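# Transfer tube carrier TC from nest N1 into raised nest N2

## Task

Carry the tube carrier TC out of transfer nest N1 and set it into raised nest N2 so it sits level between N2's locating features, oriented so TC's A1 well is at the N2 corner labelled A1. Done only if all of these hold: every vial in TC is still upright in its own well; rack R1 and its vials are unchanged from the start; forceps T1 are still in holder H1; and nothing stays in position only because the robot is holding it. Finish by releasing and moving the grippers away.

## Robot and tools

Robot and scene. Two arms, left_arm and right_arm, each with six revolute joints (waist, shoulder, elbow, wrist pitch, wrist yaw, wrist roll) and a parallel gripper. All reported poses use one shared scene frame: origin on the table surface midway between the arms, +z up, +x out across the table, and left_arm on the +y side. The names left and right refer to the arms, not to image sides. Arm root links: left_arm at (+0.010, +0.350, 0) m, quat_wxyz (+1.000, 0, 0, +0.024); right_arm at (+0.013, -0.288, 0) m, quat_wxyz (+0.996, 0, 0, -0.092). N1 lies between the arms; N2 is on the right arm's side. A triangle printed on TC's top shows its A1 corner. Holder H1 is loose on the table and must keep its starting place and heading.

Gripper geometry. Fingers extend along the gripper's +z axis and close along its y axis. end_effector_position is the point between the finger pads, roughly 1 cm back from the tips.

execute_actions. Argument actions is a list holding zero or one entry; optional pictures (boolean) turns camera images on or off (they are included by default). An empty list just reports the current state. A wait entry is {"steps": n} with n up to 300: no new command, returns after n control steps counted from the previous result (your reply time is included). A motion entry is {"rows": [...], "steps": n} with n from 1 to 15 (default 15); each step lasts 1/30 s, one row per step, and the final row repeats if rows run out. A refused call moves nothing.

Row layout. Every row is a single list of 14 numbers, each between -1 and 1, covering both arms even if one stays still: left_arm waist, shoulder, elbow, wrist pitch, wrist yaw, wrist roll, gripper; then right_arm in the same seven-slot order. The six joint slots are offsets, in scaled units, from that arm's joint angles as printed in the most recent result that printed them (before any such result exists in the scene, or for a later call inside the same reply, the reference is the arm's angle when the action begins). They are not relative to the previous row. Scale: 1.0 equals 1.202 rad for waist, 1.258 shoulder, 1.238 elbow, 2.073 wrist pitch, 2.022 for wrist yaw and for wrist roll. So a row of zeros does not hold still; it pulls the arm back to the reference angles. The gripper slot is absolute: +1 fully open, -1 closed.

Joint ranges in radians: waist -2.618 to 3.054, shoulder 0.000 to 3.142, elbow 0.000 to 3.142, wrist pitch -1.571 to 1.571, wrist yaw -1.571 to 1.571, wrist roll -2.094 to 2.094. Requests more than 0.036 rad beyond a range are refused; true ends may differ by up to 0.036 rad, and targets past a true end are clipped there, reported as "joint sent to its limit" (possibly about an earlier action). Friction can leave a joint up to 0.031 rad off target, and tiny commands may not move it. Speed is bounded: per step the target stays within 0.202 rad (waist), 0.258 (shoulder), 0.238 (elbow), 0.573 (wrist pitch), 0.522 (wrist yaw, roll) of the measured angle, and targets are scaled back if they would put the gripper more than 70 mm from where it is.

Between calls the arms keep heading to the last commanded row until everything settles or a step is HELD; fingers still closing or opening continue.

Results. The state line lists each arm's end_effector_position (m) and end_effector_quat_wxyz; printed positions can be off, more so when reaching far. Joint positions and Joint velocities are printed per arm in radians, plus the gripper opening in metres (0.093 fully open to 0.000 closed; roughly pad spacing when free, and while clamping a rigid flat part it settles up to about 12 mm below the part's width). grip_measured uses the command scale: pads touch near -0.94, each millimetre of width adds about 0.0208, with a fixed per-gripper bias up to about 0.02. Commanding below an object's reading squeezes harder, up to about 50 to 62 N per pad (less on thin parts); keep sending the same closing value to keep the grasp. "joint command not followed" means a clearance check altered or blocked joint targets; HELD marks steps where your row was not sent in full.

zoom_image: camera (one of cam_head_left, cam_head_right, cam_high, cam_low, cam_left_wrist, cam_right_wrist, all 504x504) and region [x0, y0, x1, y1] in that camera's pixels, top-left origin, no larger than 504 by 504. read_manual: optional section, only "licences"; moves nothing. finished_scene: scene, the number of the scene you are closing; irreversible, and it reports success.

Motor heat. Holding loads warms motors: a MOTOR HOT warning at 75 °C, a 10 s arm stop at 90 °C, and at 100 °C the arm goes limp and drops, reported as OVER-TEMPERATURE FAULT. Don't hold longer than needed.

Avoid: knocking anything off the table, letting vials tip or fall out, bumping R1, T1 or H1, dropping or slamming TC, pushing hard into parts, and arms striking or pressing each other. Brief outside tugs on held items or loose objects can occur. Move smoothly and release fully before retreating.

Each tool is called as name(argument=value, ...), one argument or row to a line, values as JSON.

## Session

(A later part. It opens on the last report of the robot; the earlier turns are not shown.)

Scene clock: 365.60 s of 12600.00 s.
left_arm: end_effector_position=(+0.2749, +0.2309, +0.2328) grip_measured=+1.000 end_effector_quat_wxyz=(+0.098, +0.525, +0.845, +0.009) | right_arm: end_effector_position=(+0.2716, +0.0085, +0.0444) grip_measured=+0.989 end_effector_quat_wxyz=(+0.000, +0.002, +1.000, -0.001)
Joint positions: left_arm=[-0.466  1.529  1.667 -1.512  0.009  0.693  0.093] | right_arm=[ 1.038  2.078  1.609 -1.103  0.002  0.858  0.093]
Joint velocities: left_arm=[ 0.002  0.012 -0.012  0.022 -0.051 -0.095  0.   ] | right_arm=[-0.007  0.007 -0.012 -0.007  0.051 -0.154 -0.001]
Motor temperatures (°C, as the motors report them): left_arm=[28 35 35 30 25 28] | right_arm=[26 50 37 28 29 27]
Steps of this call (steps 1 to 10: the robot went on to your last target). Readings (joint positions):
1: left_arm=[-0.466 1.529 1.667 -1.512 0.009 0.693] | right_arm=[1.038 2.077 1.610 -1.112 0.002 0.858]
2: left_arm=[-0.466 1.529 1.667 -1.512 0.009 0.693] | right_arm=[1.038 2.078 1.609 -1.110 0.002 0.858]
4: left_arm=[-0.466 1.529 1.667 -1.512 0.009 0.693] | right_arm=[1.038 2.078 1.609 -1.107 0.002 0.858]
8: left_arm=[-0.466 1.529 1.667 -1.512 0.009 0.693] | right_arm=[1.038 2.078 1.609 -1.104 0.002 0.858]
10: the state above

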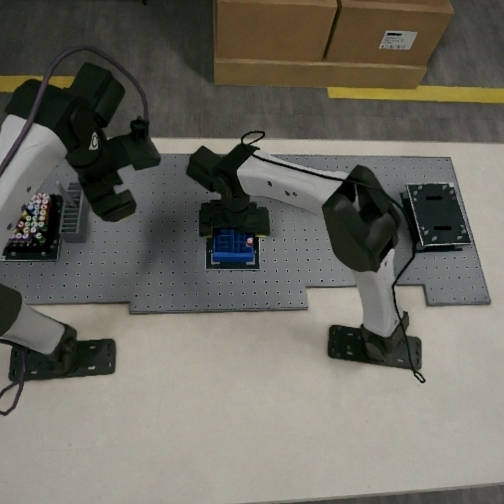

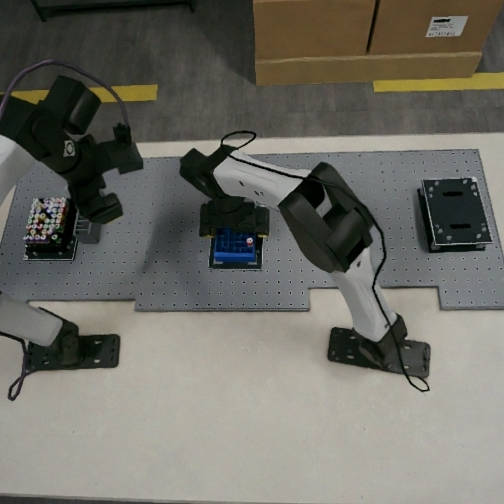

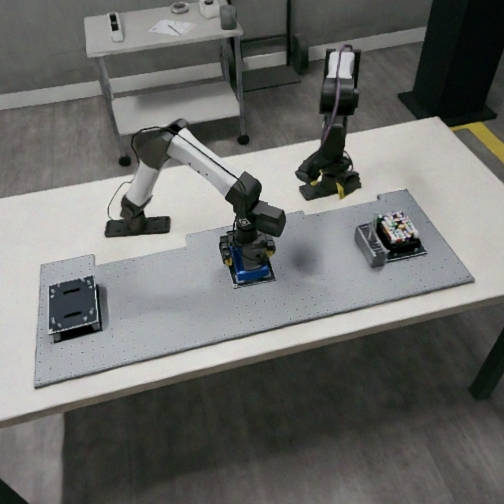

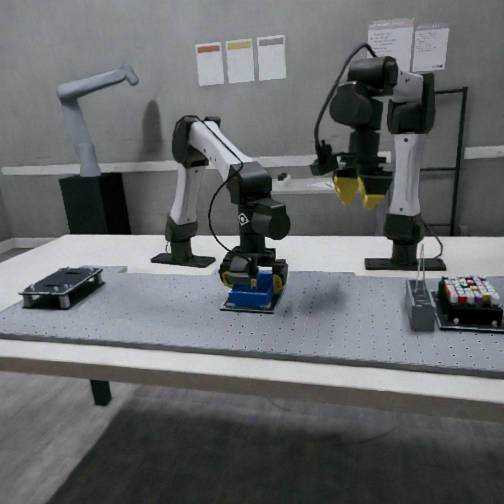

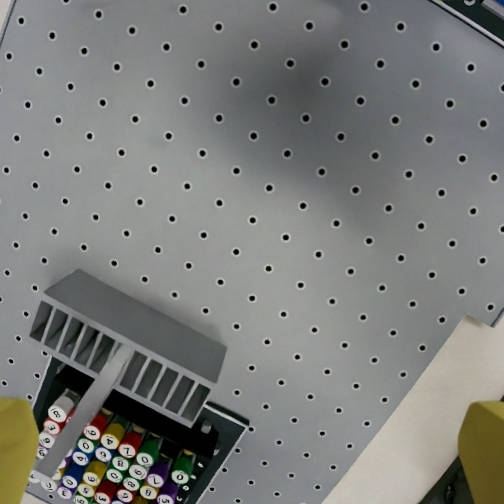

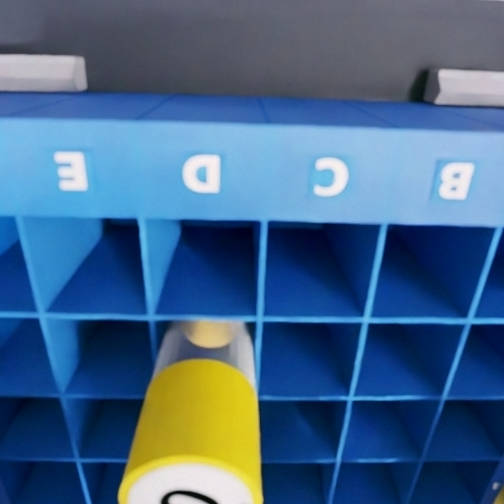

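execute_actions(
  actions=[
    {"rows": [
[0,0,0,0,0,0,1, 0,0,0,0,0,0,0.94],
[0,0,0,0,0,0,1, 0,0,0,0,0,0,0.90],
[0,0,0,0,0,0,1, 0,0,0,0,0,0,0.87],
[0,0,0,0,0,0,1, 0,0,0,0,0,0,0.84],
[0,0,0,0,0,0,1, 0,0,0,0,0,0,0.81],
[0,0,0,0,0,0,1, 0,0,0,0,0,0,0.78],
[0,0,0,0,0,0,1, 0,0,0,0,0,0,0.75],
[0,0,0,0,0,0,1, 0,0,0,0,0,0,0.72],
[0,0,0,0,0,0,1, 0,0,0,0,0,0,0.68],
[0,0,0,0,0,0,1, 0,0,0,0,0,0,0.64],
[0,0,0,0,0,0,1, 0,0,0,0,0,0,0.60]], "steps": 15},
  ],
  pictures=false,
)

execute_actions(
  actions=[
    {"steps": 10},
  ],
)

Scene clock: 388.33 s of 12600.00 s.
left_arm: end_effector_position=(+0.2749, +0.2309, +0.2328) grip_measured=+1.000 end_effector_quat_wxyz=(+0.098, +0.525, +0.845, +0.009) | right_arm: end_effector_position=(+0.2719, +0.0100, +0.0444) grip_measured=+0.672 end_effector_quat_wxyz=(+0.000, +0.002, +1.000, +0.002)
Joint positions: left_arm=[-0.466  1.529  1.667 -1.512  0.009  0.693  0.093] | right_arm=[ 1.038  2.078  1.609 -1.097 -0.002  0.858  0.077]
Joint velocities: left_arm=[-0.012 -0.002  0.002 -0.022 -0.022 -0.007  0.   ] | right_arm=[-0.002  0.007  0.022 -0.051 -0.022 -0.037 -0.   ]
Motor temperatures (°C, as the motors report them): left_arm=[28 35 36 30 25 28] | right_arm=[26 50 37 28 29 27]
Steps of this call (steps 1 to 30: the robot went on to your last target; steps 31 to 90: nothing new was sent; then 19.23 s passed at rest; steps 91 to 105: all 15 steps of this action). Readings (joint positions):
91: left_arm=[-0.466 1.529 1.667 -1.512 0.009 0.693] | right_arm=[1.038 2.078 1.609 -1.102 0.002 0.858]
92: left_arm=[-0.466 1.529 1.667 -1.512 0.009 0.693] | right_arm=[1.038 2.078 1.609 -1.102 0.002 0.858]
94: left_arm=[-0.466 1.529 1.667 -1.512 0.009 0.693] | right_arm=[1.038 2.078 1.609 -1.099 -0.000 0.858]
98: left_arm=[-0.466 1.529 1.667 -1.512 0.009 0.693] | right_arm=[1.038 2.078 1.609 -1.098 -0.002 0.858]
105: the state above

Scene clock: 388.67 s of 12600.00 s.
left_arm: end_effector_position=(+0.2749, +0.2309, +0.2328) grip_measured=+1.000 end_effector_quat_wxyz=(+0.098, +0.525, +0.845, +0.009) | right_arm: end_effector_position=(+0.2719, +0.0100, +0.0444) grip_measured=+0.672 end_effector_quat_wxyz=(+0.000, +0.002, +1.000, +0.002)
Joint positions: left_arm=[-0.466  1.529  1.667 -1.512  0.009  0.693  0.093] | right_arm=[ 1.038  2.078  1.609 -1.097 -0.002  0.858  0.077]
Joint velocities: left_arm=[-0.002 -0.017  0.007 -0.066 -0.007 -0.007  0.   ] | right_arm=[-0.002  0.002 -0.007 -0.037  0.051  0.037 -0.001]
Motor temperatures (°C, as the motors report them): left_arm=[28 35 36 30 25 28] | right_arm=[26 50 37 28 29 27]
Steps of this call (steps 1 to 10: the robot went on to your last target). Readings (joint positions):
1: left_arm=[-0.466 1.529 1.667 -1.512 0.009 0.693] | right_arm=[1.038 2.078 1.609 -1.097 -0.002 0.858]
2: left_arm=[-0.466 1.529 1.667 -1.512 0.009 0.693] | right_arm=[1.038 2.078 1.609 -1.097 -0.002 0.858]
4: left_arm=[-0.466 1.529 1.667 -1.512 0.009 0.693] | right_arm=[1.038 2.078 1.609 -1.097 -0.002 0.858]
8: left_arm=[-0.466 1.529 1.667 -1.512 0.009 0.693] | right_arm=[1.038 2.078 1.609 -1.097 -0.002 0.858]
10: the state above

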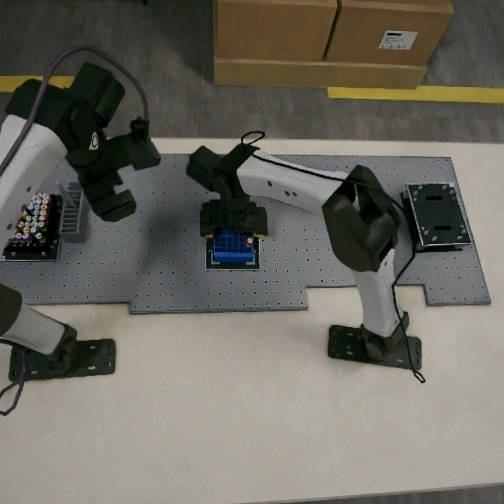

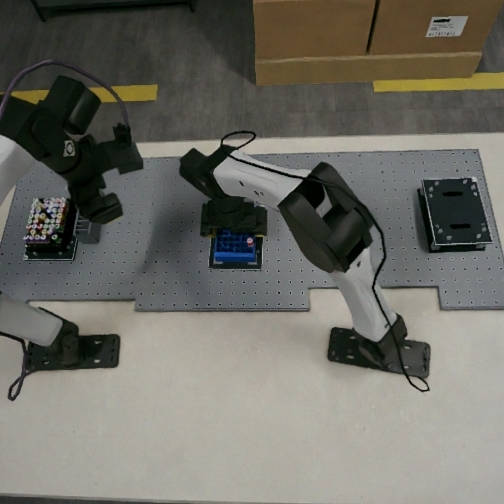

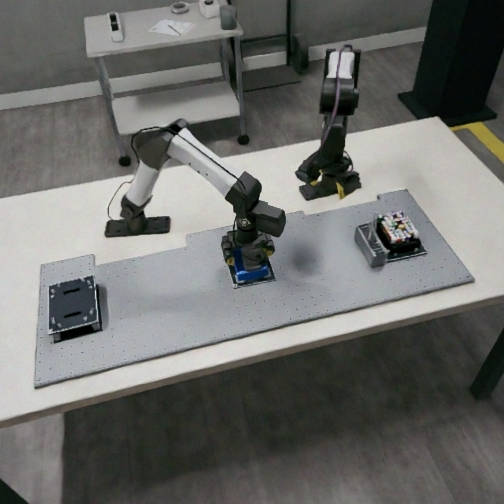

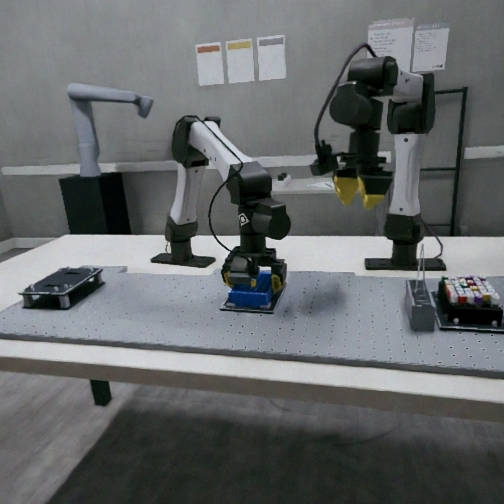

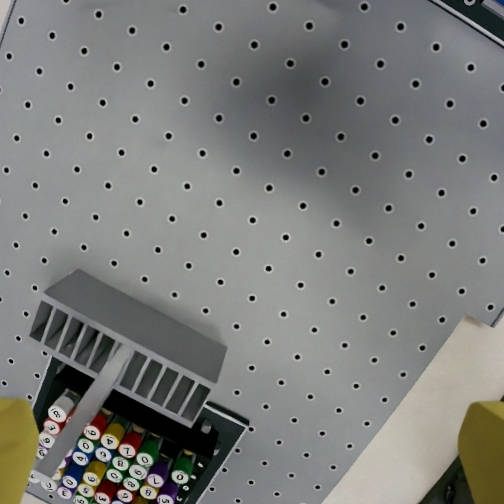

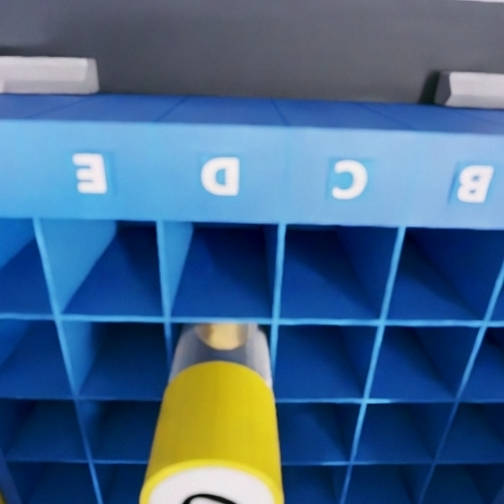

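execute_actions(
  actions=[
    {"rows": [
[0,0,0,0,0,0,1, 0,-0.010,0.013,-0.006,0,0,0.58],
[0,0,0,0,0,0,1, 0,-0.012,0.016,-0.008,0,0,0.58],
[0,0,0,0,0,0,1, 0,-0.014,0.020,-0.011,0,0,0.58],
[0,0,0,0,0,0,1, 0,-0.016,0.024,-0.014,0,0,0.58],
[0,0,0,0,0,0,1, 0,-0.018,0.028,-0.017,0,0,0.58],
[0,0,0,0,0,0,1, 0,-0.020,0.032,-0.020,0,0,0.58],
[0,0,0,0,0,0,1, 0,-0.022,0.036,-0.023,0,0,0.58],
[0,0,0,0,0,0,1, 0,-0.023,0.040,-0.026,0,0,0.58],
[0,0,0,0,0,0,1, 0,-0.025,0.044,-0.029,0,0,0.58],
[0,0,0,0,0,0,1, 0,-0.026,0.048,-0.032,0,0,0.58],
[0,0,0,0,0,0,1, 0,-0.027,0.052,-0.035,0,0,0.58],
[0,0,0,0,0,0,1, 0,-0.028,0.056,-0.038,0,0,0.58],
[0,0,0,0,0,0,1, 0,-0.029,0.060,-0.041,0,0,0.58]], "steps": 15},
  ],
  pictures=false,
)

execute_actions(
  actions=[
    {"steps": 10},
  ],
)

Scene clock: 431.80 s of 12600.00 s.
left_arm: end_effector_position=(+0.2749, +0.2309, +0.2328) grip_measured=+1.000 end_effector_quat_wxyz=(+0.098, +0.525, +0.845, +0.009) | right_arm: end_effector_position=(+0.2729, +0.0113, +0.0593) grip_measured=+0.672 end_effector_quat_wxyz=(+0.001, +0.002, +1.000, +0.003)
Joint positions: left_arm=[-0.466  1.529  1.667 -1.512  0.009  0.693  0.093] | right_arm=[ 1.038  2.071  1.657 -1.151 -0.003  0.858  0.077]
Joint velocities: left_arm=[-0.022 -0.007 -0.017  0.051  0.007 -0.11   0.   ] | right_arm=[-0.007 -0.09   0.061 -0.081 -0.11   0.051 -0.001]
Motor temperatures (°C, as the motors report them): left_arm=[28 35 36 30 25 28] | right_arm=[26 52 39 28 29 27]
Steps of this call (steps 1 to 15: the robot went on to your last target; steps 16 to 90: nothing new was sent; then 39.63 s passed at rest; steps 91 to 105: all 15 steps of this action). Readings (joint positions):
91: left_arm=[-0.466 1.529 1.667 -1.512 0.009 0.693] | right_arm=[1.038 2.078 1.609 -1.097 -0.003 0.858]
92: left_arm=[-0.466 1.529 1.667 -1.512 0.009 0.693] | right_arm=[1.038 2.078 1.609 -1.097 -0.003 0.858]
94: left_arm=[-0.466 1.529 1.667 -1.512 0.009 0.693] | right_arm=[1.038 2.078 1.610 -1.098 -0.003 0.858]
98: left_arm=[-0.466 1.529 1.667 -1.512 0.009 0.693] | right_arm=[1.038 2.078 1.626 -1.116 -0.003 0.858]
105: the state above

Scene clock: 432.13 s of 12600.00 s.
left_arm: end_effector_position=(+0.2749, +0.2309, +0.2328) grip_measured=+1.000 end_effector_quat_wxyz=(+0.098, +0.525, +0.845, +0.009) | right_arm: end_effector_position=(+0.2717, +0.0099, +0.0631) grip_measured=+0.672 end_effector_quat_wxyz=(+0.000, +0.002, +1.000, +0.002)
Joint positions: left_arm=[-0.466  1.529  1.667 -1.512  0.009  0.693  0.093] | right_arm=[ 1.038  2.063  1.662 -1.165 -0.003  0.858  0.077]
Joint velocities: left_arm=[-0.012 -0.012 -0.002  0.081  0.037 -0.007  0.   ] | right_arm=[ 0.007  0.007 -0.022 -0.066  0.081  0.11   0.   ]
Motor temperatures (°C, as the motors report them): left_arm=[28 35 36 30 25 28] | right_arm=[26 52 39 28 29 27]
Steps of this call (steps 1 to 10: the robot went on to your last target). Readings (joint positions):
1: left_arm=[-0.466 1.529 1.667 -1.512 0.009 0.693] | right_arm=[1.038 2.068 1.659 -1.154 -0.003 0.858]
2: left_arm=[-0.466 1.529 1.667 -1.512 0.009 0.693] | right_arm=[1.038 2.066 1.661 -1.156 -0.003 0.858]
4: left_arm=[-0.466 1.529 1.667 -1.512 0.009 0.693] | right_arm=[1.038 2.063 1.662 -1.160 -0.003 0.858]
8: left_arm=[-0.466 1.529 1.667 -1.512 0.009 0.693] | right_arm=[1.038 2.063 1.662 -1.164 -0.003 0.858]
10: the state above

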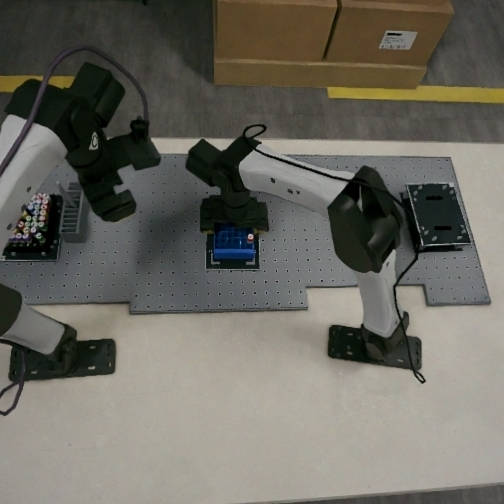

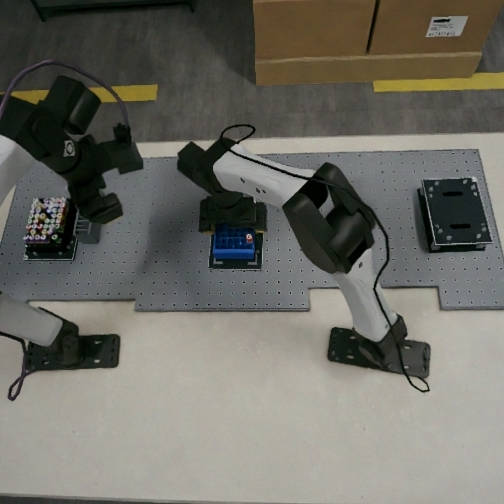

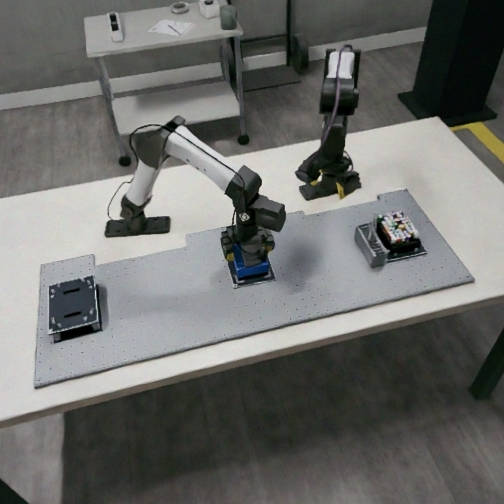

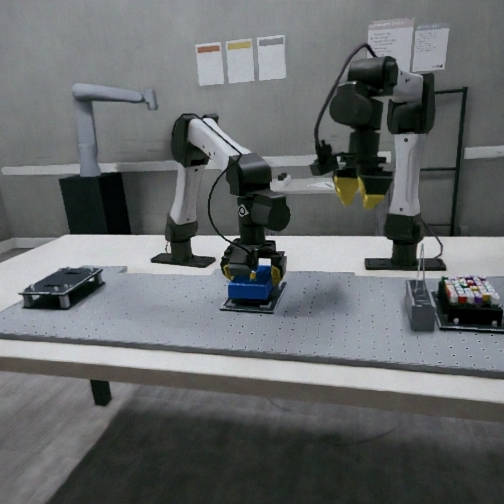

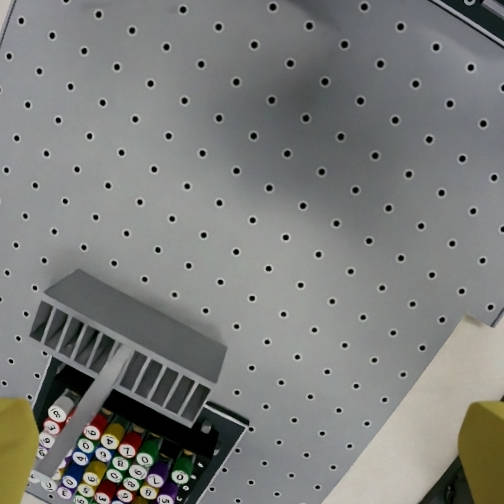

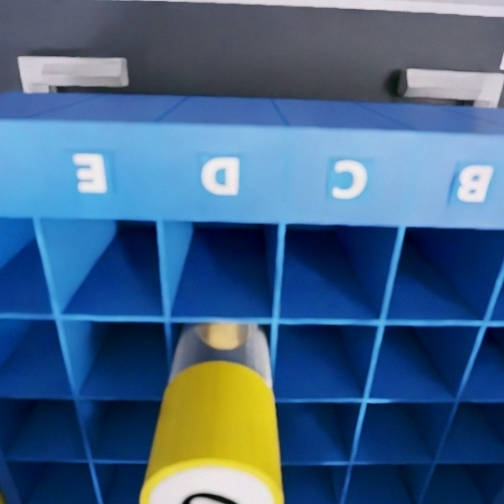

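execute_actions(
  actions=[
    {"rows": [
[0,0,0,0,0,0,1, 0,-0.0155,0,-0.0132,0,0,0.58],
[0,0,0,0,0,0,1, 0,-0.0231,0,-0.0205,0,0,0.58],
[0,0,0,0,0,0,1, 0,-0.0349,0,-0.0298,0,0,0.58],
[0,0,0,0,0,0,1, 0,-0.0500,0,-0.0409,0,0,0.58],
[0,0,0,0,0,0,1, 0,-0.0679,0,-0.0531,0,0,0.58],
[0,0,0,0,0,0,1, 0,-0.0877,0,-0.0660,0,0,0.58],
[0,0,0,0,0,0,1, 0,-0.1086,0,-0.0792,0,0,0.58],
[0,0,0,0,0,0,1, 0,-0.1299,0,-0.0921,0,0,0.58],
[0,0,0,0,0,0,1, 0,-0.1508,0,-0.1043,0,0,0.58],
[0,0,0,0,0,0,1, 0,-0.1706,0,-0.1154,0,0,0.58],
[0,0,0,0,0,0,1, 0,-0.1885,0,-0.1247,0,0,0.58],
[0,0,0,0,0,0,1, 0,-0.2036,0,-0.1320,0,0,0.58],
[0,0,0,0,0,0,1, 0,-0.2153,0,-0.1368,0,0,0.58],
[0,0,0,0,0,0,1, 0,-0.2230,0,-0.1384,0,0,0.58],
[0,0,0,0,0,0,1, 0,-0.2258,0,-0.1384,0,0,0.58]], "steps": 15},
  ],
  pictures=false,
)

execute_actions(
  actions=[
    {"rows": [
[0,0,0,0,0,0,1, -0.0033,-0.012,0,-0.008,0,-0.0020,0.58],
[0,0,0,0,0,0,1, -0.0108,-0.012,0,-0.008,0,-0.0064,0.58],
[0,0,0,0,0,0,1, -0.0225,-0.012,0,-0.008,0,-0.0134,0.58],
[0,0,0,0,0,0,1, -0.0383,-0.012,0,-0.008,0,-0.0227,0.58],
[0,0,0,0,0,0,1, -0.0582,-0.012,0,-0.008,0,-0.0346,0.58],
[0,0,0,0,0,0,1, -0.0824,-0.012,0,-0.008,0,-0.0490,0.58],
[0,0,0,0,0,0,1, -0.1098,-0.012,0,-0.008,0,-0.0653,0.58],
[0,0,0,0,0,0,1, -0.1389,-0.012,0,-0.008,0,-0.0826,0.58],
[0,0,0,0,0,0,1, -0.1681,-0.012,0,-0.008,0,-0.0999,0.58],
[0,0,0,0,0,0,1, -0.1972,-0.012,0,-0.008,0,-0.1172,0.58],
[0,0,0,0,0,0,1, -0.2263,-0.012,0,-0.008,0,-0.1345,0.58],
[0,0,0,0,0,0,1, -0.2554,-0.012,0,-0.008,0,-0.1518,0.58],
[0,0,0,0,0,0,1, -0.2845,-0.012,0,-0.008,0,-0.1691,0.58],
[0,0,0,0,0,0,1, -0.3136,-0.012,0,-0.008,0,-0.1864,0.58],
[0,0,0,0,0,0,1, -0.3428,-0.012,0,-0.008,0,-0.2038,0.58]], "steps": 15},
  ],
  pictures=false,
)

execute_actions(
  actions=[
    {"rows": [
[0,0,0,0,0,0,1, -0.0832,0,0,0,0,-0.0495,0.58],
[0,0,0,0,0,0,1, -0.1123,0,0,0,0,-0.0668,0.58],
[0,0,0,0,0,0,1, -0.1414,0,0,0,0,-0.0841,0.58],
[0,0,0,0,0,0,1, -0.1705,0,0,0,0,-0.1014,0.58],
[0,0,0,0,0,0,1, -0.1997,0,0,0,0,-0.1187,0.58],
[0,0,0,0,0,0,1, -0.2288,0,0,0,0,-0.1360,0.58],
[0,0,0,0,0,0,1, -0.2579,0,0,0,0,-0.1533,0.58],
[0,0,0,0,0,0,1, -0.2870,0,0,0,0,-0.1706,0.58],
[0,0,0,0,0,0,1, -0.3161,0,0,0,0,-0.1879,0.58],
[0,0,0,0,0,0,1, -0.3453,0,0,0,0,-0.2052,0.58],
[0,0,0,0,0,0,1, -0.3744,0,0,0,0,-0.2226,0.58],
[0,0,0,0,0,0,1, -0.4035,0,0,0,0,-0.2399,0.58],
[0,0,0,0,0,0,1, -0.4326,0,0,0,0,-0.2572,0.58],
[0,0,0,0,0,0,1, -0.4617,0,0,0,0,-0.2745,0.58],
[0,0,0,0,0,0,1, -0.4908,0,0,0,0,-0.2918,0.58]], "steps": 15},
  ],
  pictures=false,
)

execute_actions(
  actions=[
    {"rows": [
[0,0,0,0,0,0,1, -0.0832,0,0,0,0,-0.0495,0.58],
[0,0,0,0,0,0,1, -0.1123,0,0,0,0,-0.0668,0.58],
[0,0,0,0,0,0,1, -0.1414,0,0,0,0,-0.0841,0.58],
[0,0,0,0,0,0,1, -0.1705,0,0,0,0,-0.1014,0.58],
[0,0,0,0,0,0,1, -0.1997,0,0,0,0,-0.1187,0.58],
[0,0,0,0,0,0,1, -0.2288,0,0,0,0,-0.1360,0.58],
[0,0,0,0,0,0,1, -0.2562,0,0,0,0,-0.1523,0.58],
[0,0,0,0,0,0,1, -0.2812,0,0,0,0,-0.1672,0.58],
[0,0,0,0,0,0,1, -0.3037,0,0,0,0,-0.1805,0.58],
[0,0,0,0,0,0,1, -0.3236,0,0,0,0,-0.1924,0.58],
[0,0,0,0,0,0,1, -0.3411,0,0,0,0,-0.2028,0.58],
[0,0,0,0,0,0,1, -0.3561,0,0,0,0,-0.2117,0.58],
[0,0,0,0,0,0,1, -0.3686,0,0,0,0,-0.2191,0.58],
[0,0,0,0,0,0,1, -0.3785,0,0,0,0,-0.2250,0.58],
[0,0,0,0,0,0,1, -0.3860,0,0,0,0,-0.2295,0.58]], "steps": 15},
  ],
  pictures=false,
)

execute_actions(
  actions=[
    {"steps": 12},
  ],
)

Scene clock: 552.63 s of 12600.00 s.
left_arm: end_effector_position=(+0.2749, +0.2309, +0.2328) grip_measured=+1.000 end_effector_quat_wxyz=(+0.098, +0.525, +0.845, +0.009) | right_arm: end_effector_position=(+0.2371, -0.0298, +0.1548) grip_measured=+0.672 end_effector_quat_wxyz=(+0.015, +0.002, +1.000, +0.019)
Joint positions: left_arm=[-0.466  1.529  1.667 -1.512  0.009  0.693  0.093] | right_arm=[ 1.038  1.798  1.662 -1.386 -0.003  0.858  0.077]
Joint velocities: left_arm=[ 0.002 -0.012 -0.012  0.051  0.007 -0.007  0.   ] | right_arm=[ 0.027 -0.501 -0.012 -0.447 -0.095  0.037 -0.001]
Motor temperatures (°C, as the motors report them): left_arm=[28 35 38 30 25 28] | right_arm=[26 62 45 28 29 27]
Steps of this call (steps 1 to 30: the robot went on to your last target; steps 31 to 90: nothing new was sent; then 117.00 s passed at rest; steps 91 to 105: all 15 steps of this action). Readings (joint positions):
91: left_arm=[-0.466 1.529 1.667 -1.512 0.009 0.693] | right_arm=[1.038 2.063 1.662 -1.168 -0.003 0.858]
92: left_arm=[-0.466 1.529 1.667 -1.512 0.009 0.693] | right_arm=[1.038 2.063 1.662 -1.170 -0.003 0.858]
94: left_arm=[-0.466 1.529 1.667 -1.512 0.009 0.693] | right_arm=[1.038 2.058 1.662 -1.184 -0.003 0.858]
98: left_arm=[-0.466 1.529 1.667 -1.512 0.009 0.693] | right_arm=[1.038 1.994 1.662 -1.248 -0.003 0.858]
105: the state above

Scene clock: 553.13 s of 12600.00 s.
left_arm: end_effector_position=(+0.2749, +0.2309, +0.2328) grip_measured=+1.000 end_effector_quat_wxyz=(+0.098, +0.525, +0.845, +0.009) | right_arm: end_effector_position=(+0.3080, -0.1235, +0.1605) grip_measured=+0.672 end_effector_quat_wxyz=(+0.022, +0.041, +0.999, +0.016)
Joint positions: left_arm=[-0.466  1.529  1.667 -1.512  0.009  0.693  0.093] | right_arm=[ 0.69   1.78   1.662 -1.4   -0.005  0.589  0.077]
Joint velocities: left_arm=[-0.002  0.017  0.002  0.022 -0.022  0.037  0.   ] | right_arm=[-0.984  0.002 -0.007  0.007  0.022 -0.945 -0.001]
Motor temperatures (°C, as the motors report them): left_arm=[28 35 38 30 25 28] | right_arm=[26 61 45 28 29 27]
Steps of this call (steps 1 to 15: all 15 steps of this action). Readings (joint positions):
1: left_arm=[-0.466 1.529 1.667 -1.512 0.009 0.693] | right_arm=[1.038 1.785 1.662 -1.397 -0.003 0.858]
2: left_arm=[-0.466 1.529 1.667 -1.512 0.009 0.693] | right_arm=[1.038 1.780 1.662 -1.400 -0.003 0.857]
4: left_arm=[-0.466 1.529 1.667 -1.512 0.009 0.693] | right_arm=[1.030 1.779 1.662 -1.400 -0.003 0.848]
8: left_arm=[-0.466 1.529 1.667 -1.512 0.009 0.693] | right_arm=[0.950 1.780 1.662 -1.400 -0.007 0.787]
15: the state above

Scene clock: 553.63 s of 12600.00 s.
left_arm: end_effector_position=(+0.2749, +0.2309, +0.2328) grip_measured=+1.000 end_effector_quat_wxyz=(+0.098, +0.525, +0.845, +0.009) | right_arm: end_effector_position=(+0.3506, -0.2934, +0.1605) grip_measured=+0.672 end_effector_quat_wxyz=(+0.026, +0.084, +0.996, +0.004)
Joint positions: left_arm=[-0.466  1.529  1.667 -1.512  0.009  0.693  0.093] | right_arm=[ 0.166  1.78   1.662 -1.4   -0.004  0.15   0.077]
Joint velocities: left_arm=[ 0.017 -0.007 -0.022  0.037  0.007 -0.051  0.   ] | right_arm=[-0.974 -0.007  0.027  0.007 -0.066 -1.018 -0.001]
Motor temperatures (°C, as the motors report them): left_arm=[28 35 38 30 25 28] | right_arm=[26 61 45 28 29 27]
Steps of this call (steps 1 to 15: all 15 steps of this action). Readings (joint positions):
1: left_arm=[-0.466 1.529 1.667 -1.512 0.009 0.693] | right_arm=[0.655 1.780 1.662 -1.400 -0.004 0.567]
2: left_arm=[-0.466 1.529 1.667 -1.512 0.009 0.693] | right_arm=[0.619 1.780 1.662 -1.400 -0.004 0.547]
4: left_arm=[-0.466 1.529 1.667 -1.512 0.009 0.693] | right_arm=[0.550 1.780 1.662 -1.400 -0.004 0.499]
8: left_arm=[-0.466 1.529 1.667 -1.512 0.009 0.693] | right_arm=[0.411 1.780 1.662 -1.400 -0.004 0.382]
15: the state above

Scene clock: 554.13 s of 12600.00 s.
left_arm: end_effector_position=(+0.2749, +0.2309, +0.2328) grip_measured=+1.000 end_effector_quat_wxyz=(+0.098, +0.525, +0.845, +0.009) | right_arm: end_effector_position=(+0.3150, -0.4391, +0.1605) grip_measured=+0.672 end_effector_quat_wxyz=(+0.025, +0.117, +0.993, -0.008)
Joint positions: left_arm=[-0.466  1.529  1.667 -1.512  0.009  0.693  0.093] | right_arm=[-0.28   1.78   1.662 -1.4   -0.002 -0.23   0.077]
Joint velocities: left_arm=[ 0.012 -0.007  0.002 -0.051  0.007  0.066  0.   ] | right_arm=[-0.359 -0.012 -0.002  0.007  0.007 -0.535 -0.   ]
Motor temperatures (°C, as the motors report them): left_arm=[28 35 38 30 25 28] | right_arm=[26 61 45 28 29 27]
Steps of this call (steps 1 to 15: all 15 steps of this action). Readings (joint positions):
1: left_arm=[-0.466 1.529 1.667 -1.512 0.009 0.693] | right_arm=[0.131 1.780 1.662 -1.400 -0.004 0.127]
2: left_arm=[-0.466 1.529 1.667 -1.512 0.009 0.693] | right_arm=[0.096 1.780 1.662 -1.400 -0.004 0.108]
4: left_arm=[-0.466 1.529 1.667 -1.512 0.009 0.693] | right_arm=[0.027 1.780 1.662 -1.400 -0.004 0.060]
8: left_arm=[-0.466 1.529 1.667 -1.512 0.009 0.693] | right_arm=[-0.112 1.780 1.662 -1.400 -0.003 -0.055]
15: the state above

Scene clock: 554.53 s of 12600.00 s.
left_arm: end_effector_position=(+0.2749, +0.2309, +0.2328) grip_measured=+1.000 end_effector_quat_wxyz=(+0.098, +0.525, +0.845, +0.009) | right_arm: end_effector_position=(+0.3121, -0.4447, +0.1605) grip_measured=+0.672 end_effector_quat_wxyz=(+0.025, +0.090, +0.996, -0.009)
Joint positions: left_arm=[-0.466  1.529  1.667 -1.512  0.009  0.693  0.093] | right_arm=[-0.299  1.78   1.662 -1.4   -0.002 -0.304  0.077]
Joint velocities: left_arm=[-0.012  0.007  0.002 -0.081  0.066  0.037  0.   ] | right_arm=[ 0.002 -0.022 -0.002 -0.066 -0.022 -0.154  0.   ]
Motor temperatures (°C, as the motors report them): left_arm=[28 35 38 30 25 28] | right_arm=[26 61 45 28 29 27]
Steps of this call (steps 1 to 12: the robot went on to your last target). Readings (joint positions):
1: left_arm=[-0.466 1.529 1.667 -1.512 0.009 0.693] | right_arm=[-0.291 1.780 1.662 -1.400 -0.002 -0.246]
2: left_arm=[-0.466 1.529 1.667 -1.512 0.009 0.693] | right_arm=[-0.297 1.780 1.662 -1.400 -0.002 -0.258]
4: left_arm=[-0.466 1.529 1.667 -1.512 0.009 0.693] | right_arm=[-0.299 1.780 1.662 -1.400 -0.002 -0.276]
8: left_arm=[-0.466 1.529 1.667 -1.512 0.009 0.693] | right_arm=[-0.299 1.780 1.662 -1.400 -0.002 -0.296]
12: the state above

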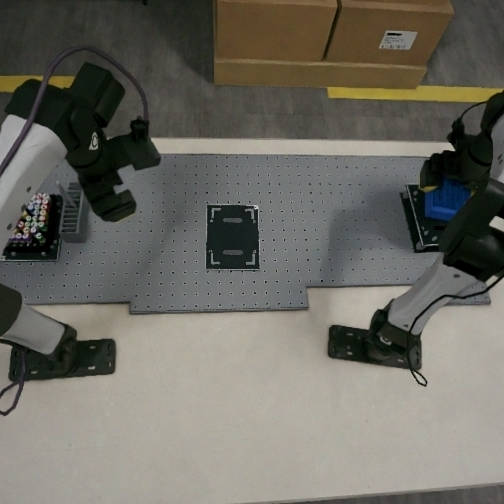

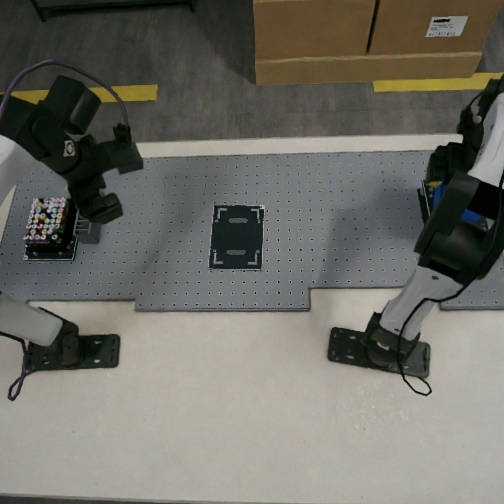

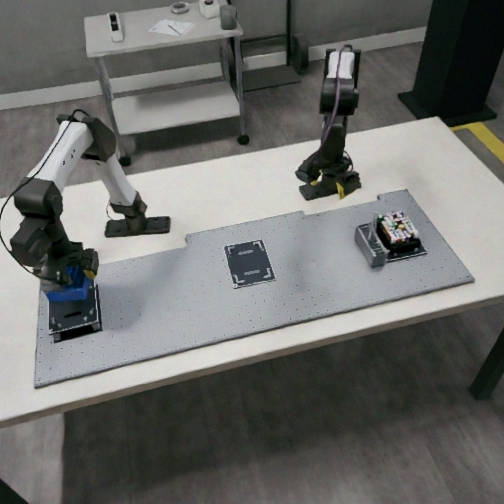

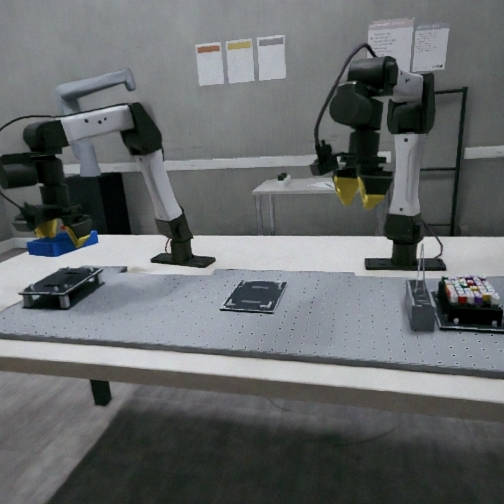

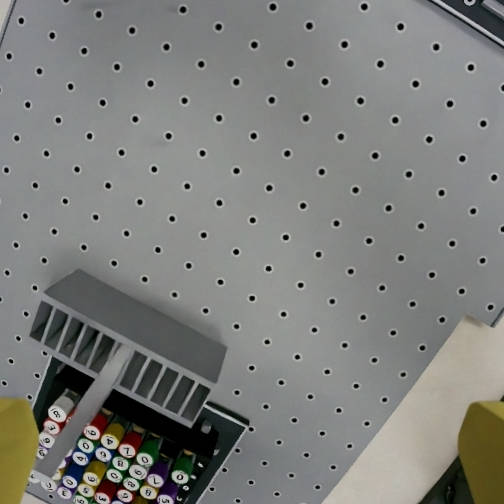

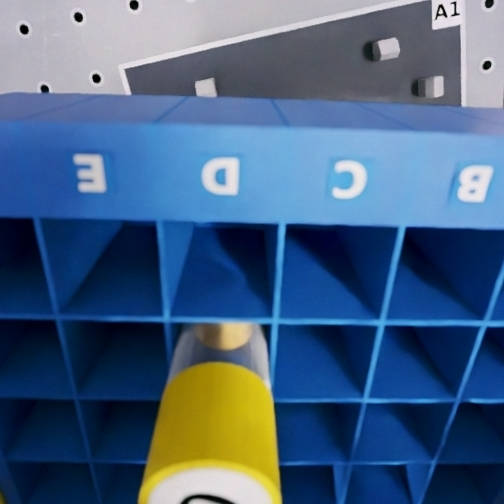

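execute_actions(
  actions=[
    {"rows": [
[0,0,0,0,0,0,1, 0,0,0,-0.007,0,-0.008,0.58],
[0,0,0,0,0,0,1, 0,0,0,-0.010,0,-0.016,0.58],
[0,0,0,0,0,0,1, 0,0,0,-0.013,0,-0.026,0.58],
[0,0,0,0,0,0,1, 0,0,0,-0.016,0,-0.037,0.58],
[0,0,0,0,0,0,1, 0,0,0,-0.019,0,-0.049,0.58],
[0,0,0,0,0,0,1, 0,0,0,-0.022,0,-0.061,0.58],
[0,0,0,0,0,0,1, 0,0,0,-0.025,0,-0.072,0.58],
[0,0,0,0,0,0,1, 0,0,0,-0.028,0,-0.081,0.58],
[0,0,0,0,0,0,1, 0,0,0,-0.030,0,-0.088,0.58],
[0,0,0,0,0,0,1, 0,0,0,-0.032,0,-0.0935,0.58]], "steps": 15},
  ],
  pictures=false,
)

execute_actions(
  actions=[
    {"steps": 12},
  ],
)

Scene clock: 577.77 s of 12600.00 s.
left_arm: end_effector_position=(+0.2749, +0.2309, +0.2328) grip_measured=+1.000 end_effector_quat_wxyz=(+0.098, +0.525, +0.845, +0.009) | right_arm: end_effector_position=(+0.3023, -0.4396, +0.1601) grip_measured=+0.672 end_effector_quat_wxyz=(+0.004, +0.009, +1.000, -0.001)
Joint positions: left_arm=[-0.466  1.529  1.667 -1.512  0.009  0.693  0.093] | right_arm=[-0.299  1.78   1.662 -1.445 -0.002 -0.466  0.077]
Joint velocities: left_arm=[-0.012 -0.017  0.012  0.051 -0.11  -0.007  0.   ] | right_arm=[ 0.017 -0.007  0.002  0.007 -0.007 -0.212  0.   ]
Motor temperatures (°C, as the motors report them): left_arm=[28 35 38 30 25 28] | right_arm=[26 55 44 28 29 27]
Steps of this call (steps 1 to 30: the robot went on to your last target; steps 31 to 90: nothing new was sent; then 19.73 s passed at rest; steps 91 to 105: all 15 steps of this action). Readings (joint positions):
91: left_arm=[-0.466 1.529 1.667 -1.512 0.009 0.693] | right_arm=[-0.299 1.780 1.662 -1.400 -0.002 -0.310]
92: left_arm=[-0.466 1.529 1.667 -1.512 0.009 0.693] | right_arm=[-0.299 1.780 1.662 -1.400 -0.002 -0.313]
94: left_arm=[-0.466 1.529 1.667 -1.512 0.009 0.693] | right_arm=[-0.299 1.780 1.662 -1.404 -0.002 -0.329]
98: left_arm=[-0.466 1.529 1.667 -1.512 0.009 0.693] | right_arm=[-0.299 1.780 1.662 -1.421 -0.002 -0.389]
105: the state above

Scene clock: 578.17 s of 12600.00 s.
left_arm: end_effector_position=(+0.2749, +0.2309, +0.2328) grip_measured=+1.000 end_effector_quat_wxyz=(+0.098, +0.525, +0.845, +0.009) | right_arm: end_effector_position=(+0.3013, -0.4391, +0.1601) grip_measured=+0.672 end_effector_quat_wxyz=(+0.002, -0.001, +1.000, +0.000)
Joint positions: left_arm=[-0.466  1.529  1.667 -1.512  0.009  0.693  0.093] | right_arm=[-0.299  1.78   1.662 -1.45  -0.002 -0.486  0.077]
Joint velocities: left_arm=[-0.002 -0.002  0.012 -0.037  0.007 -0.022  0.   ] | right_arm=[-0.017 -0.007 -0.007  0.007 -0.037 -0.037  0.001]
Motor temperatures (°C, as the motors report them): left_arm=[28 35 38 30 25 28] | right_arm=[26 55 44 28 29 27]
Steps of this call (steps 1 to 12: the robot went on to your last target). Readings (joint positions):
1: left_arm=[-0.466 1.529 1.667 -1.512 0.009 0.693] | right_arm=[-0.299 1.780 1.662 -1.447 -0.002 -0.471]
2: left_arm=[-0.466 1.529 1.667 -1.512 0.009 0.693] | right_arm=[-0.299 1.780 1.662 -1.447 -0.002 -0.474]
4: left_arm=[-0.466 1.529 1.667 -1.512 0.009 0.693] | right_arm=[-0.299 1.780 1.662 -1.449 -0.002 -0.479]
8: left_arm=[-0.466 1.529 1.667 -1.512 0.009 0.693] | right_arm=[-0.299 1.780 1.662 -1.450 -0.002 -0.484]
12: the state above

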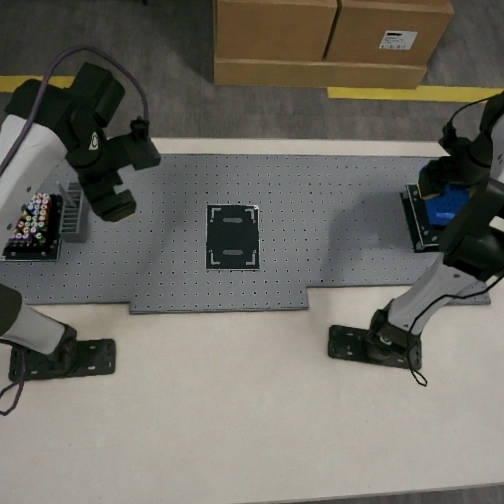

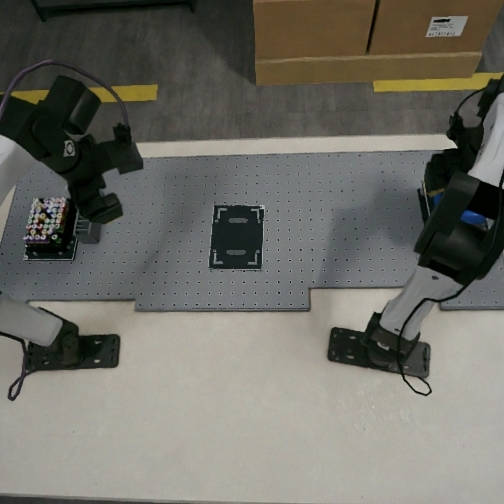

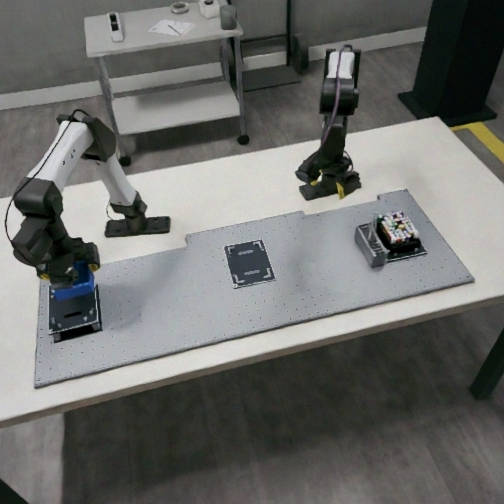

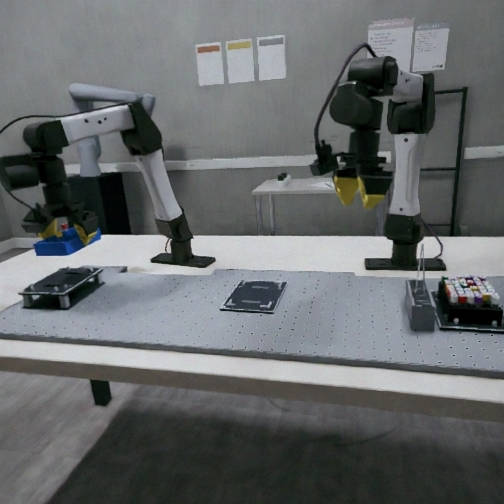

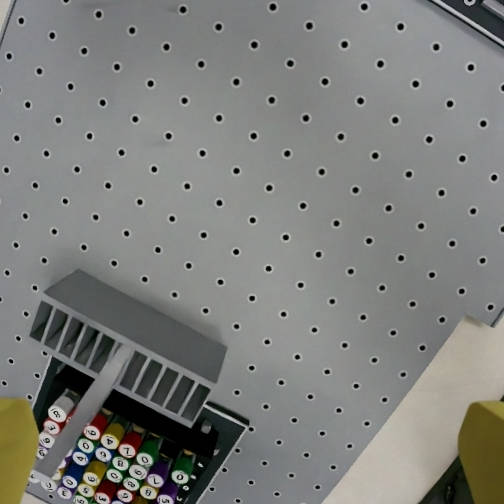

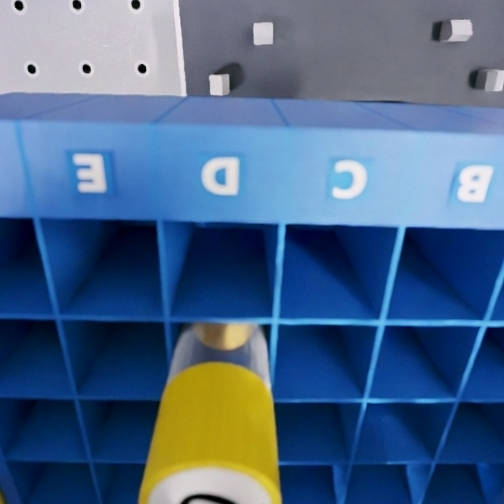

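execute_actions(
  actions=[
    {"rows": [
[0,0,0,0,0,0,1, -0.0065,0.012,-0.010,0.008,0,-0.004,0.58],
[0,0,0,0,0,0,1, -0.0117,0.017,-0.012,0.012,0,-0.007,0.58],
[0,0,0,0,0,0,1, -0.0175,0.024,-0.014,0.017,0,-0.010,0.58],
[0,0,0,0,0,0,1, -0.0240,0.032,-0.017,0.023,0,-0.014,0.58],
[0,0,0,0,0,0,1, -0.0305,0.040,-0.019,0.029,0,-0.018,0.58],
[0,0,0,0,0,0,1, -0.0370,0.048,-0.022,0.035,0,-0.022,0.58],
[0,0,0,0,0,0,1, -0.0435,0.056,-0.025,0.041,0,-0.026,0.58],
[0,0,0,0,0,0,1, -0.0493,0.064,-0.027,0.047,0,-0.029,0.58],
[0,0,0,0,0,0,1, -0.0545,0.070,-0.029,0.052,0,-0.032,0.58],
[0,0,0,0,0,0,1, -0.0590,0.076,-0.031,0.056,0,-0.035,0.58],
[0,0,0,0,0,0,1, -0.0623,0.080,-0.032,0.059,0,-0.037,0.58],
[0,0,0,0,0,0,1, -0.0649,0.0835,-0.0331,0.0613,0,-0.0386,0.58]], "steps": 15},
  ],
  pictures=false,
)

execute_actions(
  actions=[
    {"steps": 12},
  ],
)

Scene clock: 633.23 s of 12600.00 s.
left_arm: end_effector_position=(+0.2749, +0.2309, +0.2328) grip_measured=+1.000 end_effector_quat_wxyz=(+0.098, +0.525, +0.845, +0.009) | right_arm: end_effector_position=(+0.3064, -0.4707, +0.1195) grip_measured=+0.672 end_effector_quat_wxyz=(-0.013, +0.005, +1.000, +0.009)
Joint positions: left_arm=[-0.466  1.529  1.667 -1.512  0.009  0.693  0.093] | right_arm=[-0.373  1.883  1.632 -1.35  -0.002 -0.548  0.077]
Joint velocities: left_arm=[ 0.002 -0.032  0.002 -0.007  0.007  0.066  0.   ] | right_arm=[-0.032  0.051 -0.007  0.168 -0.081 -0.154 -0.   ]
Motor temperatures (°C, as the motors report them): left_arm=[28 35 38 30 25 28] | right_arm=[26 50 43 28 29 27]
Steps of this call (steps 1 to 30: the robot went on to your last target; steps 31 to 90: nothing new was sent; then 51.57 s passed at rest; steps 91 to 105: all 15 steps of this action). Readings (joint positions):
91: left_arm=[-0.466 1.529 1.667 -1.512 0.009 0.693] | right_arm=[-0.299 1.780 1.662 -1.450 -0.002 -0.488]
92: left_arm=[-0.466 1.529 1.667 -1.512 0.009 0.693] | right_arm=[-0.300 1.780 1.662 -1.449 -0.002 -0.489]
94: left_arm=[-0.466 1.529 1.667 -1.512 0.009 0.693] | right_arm=[-0.305 1.784 1.662 -1.442 -0.002 -0.494]
98: left_arm=[-0.466 1.529 1.667 -1.512 0.009 0.693] | right_arm=[-0.335 1.819 1.656 -1.408 -0.002 -0.515]
105: the state above

Scene clock: 633.63 s of 12600.00 s.
left_arm: end_effector_position=(+0.2749, +0.2309, +0.2328) grip_measured=+1.000 end_effector_quat_wxyz=(+0.098, +0.525, +0.845, +0.009) | right_arm: end_effector_position=(+0.3092, -0.4725, +0.1190) grip_measured=+0.672 end_effector_quat_wxyz=(-0.007, -0.000, +1.000, +0.005)
Joint positions: left_arm=[-0.466  1.529  1.667 -1.512  0.009  0.693  0.093] | right_arm=[-0.374  1.884  1.631 -1.336 -0.002 -0.559  0.077]
Joint velocities: left_arm=[-0.007 -0.017  0.002  0.007  0.022 -0.007  0.   ] | right_arm=[-0.017  0.002 -0.012 -0.037  0.037  0.066  0.001]
Motor temperatures (°C, as the motors report them): left_arm=[28 35 38 30 25 28] | right_arm=[26 50 43 28 29 27]
Steps of this call (steps 1 to 12: the robot went on to your last target). Readings (joint positions):
1: left_arm=[-0.466 1.529 1.667 -1.512 0.009 0.693] | right_arm=[-0.374 1.884 1.631 -1.346 -0.002 -0.550]
2: left_arm=[-0.466 1.529 1.667 -1.512 0.009 0.693] | right_arm=[-0.374 1.884 1.631 -1.344 -0.002 -0.552]
4: left_arm=[-0.466 1.529 1.667 -1.512 0.009 0.693] | right_arm=[-0.374 1.884 1.631 -1.340 -0.002 -0.555]
8: left_arm=[-0.466 1.529 1.667 -1.512 0.009 0.693] | right_arm=[-0.374 1.884 1.631 -1.337 -0.002 -0.557]
12: the state above

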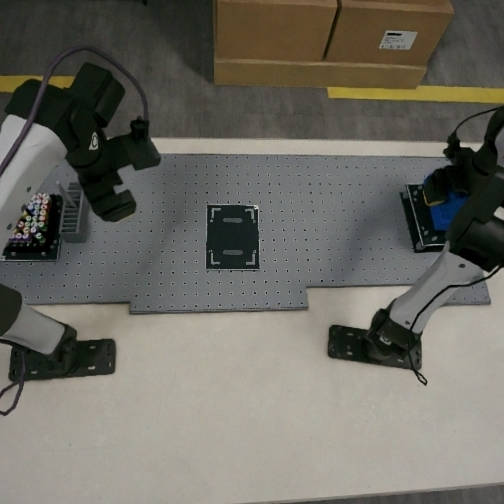

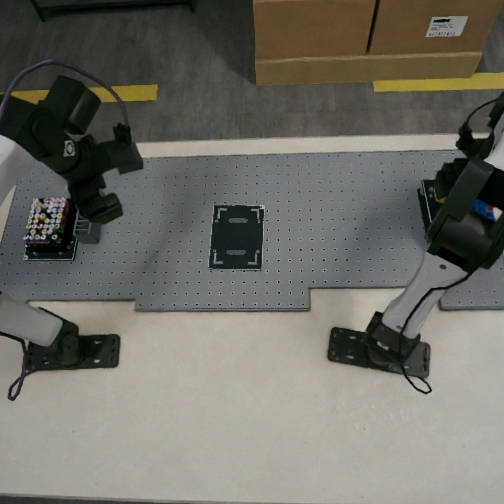

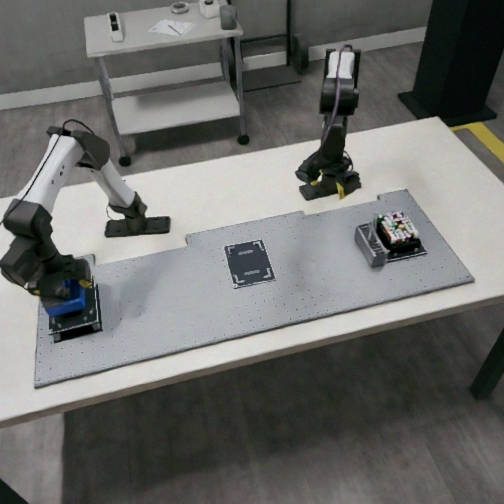

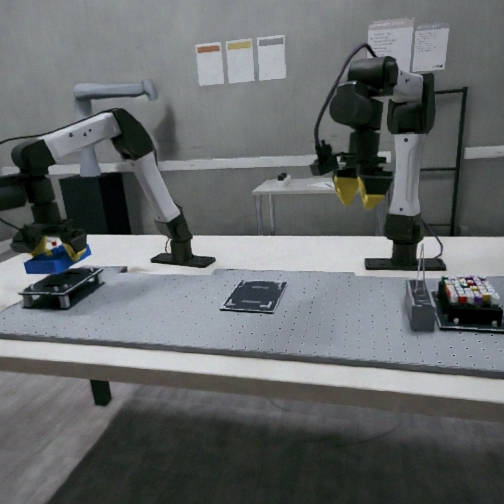

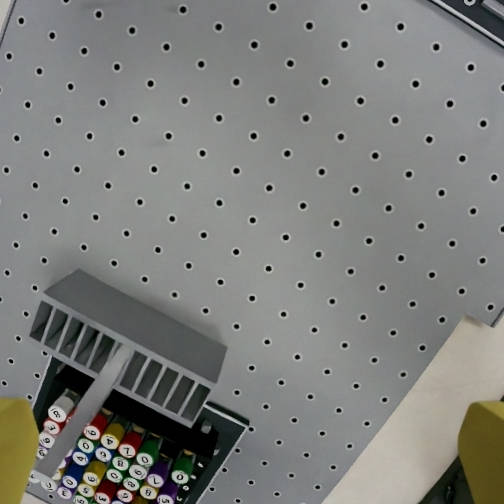

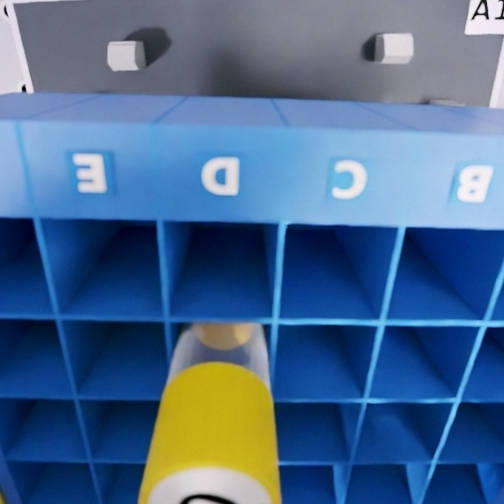

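zoom_image(
  camera="cam_right_wrist",
  region=[0, 0, 504, 140],
)

zoom_image(
  camera="cam_low",
  region=[0, 220, 140, 320],
)

Region (0, 0, 504, 140) of cam_right_wrist's 504x504 image, scaled by 1.000.

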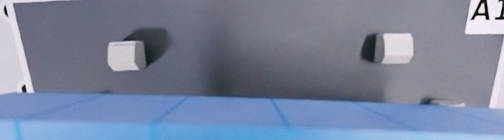

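Region (0, 220, 140, 320) of cam_low's 504x504 image, scaled by 3.600, with more detail than that image has; it fills the top 360 rows of this view, and the rest is white.

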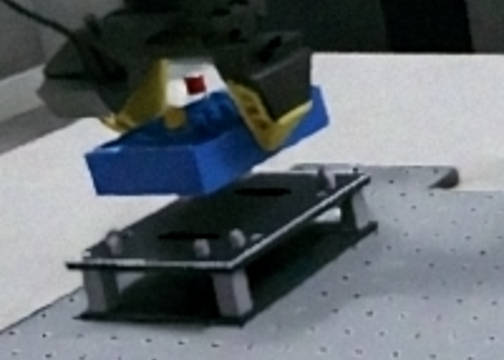

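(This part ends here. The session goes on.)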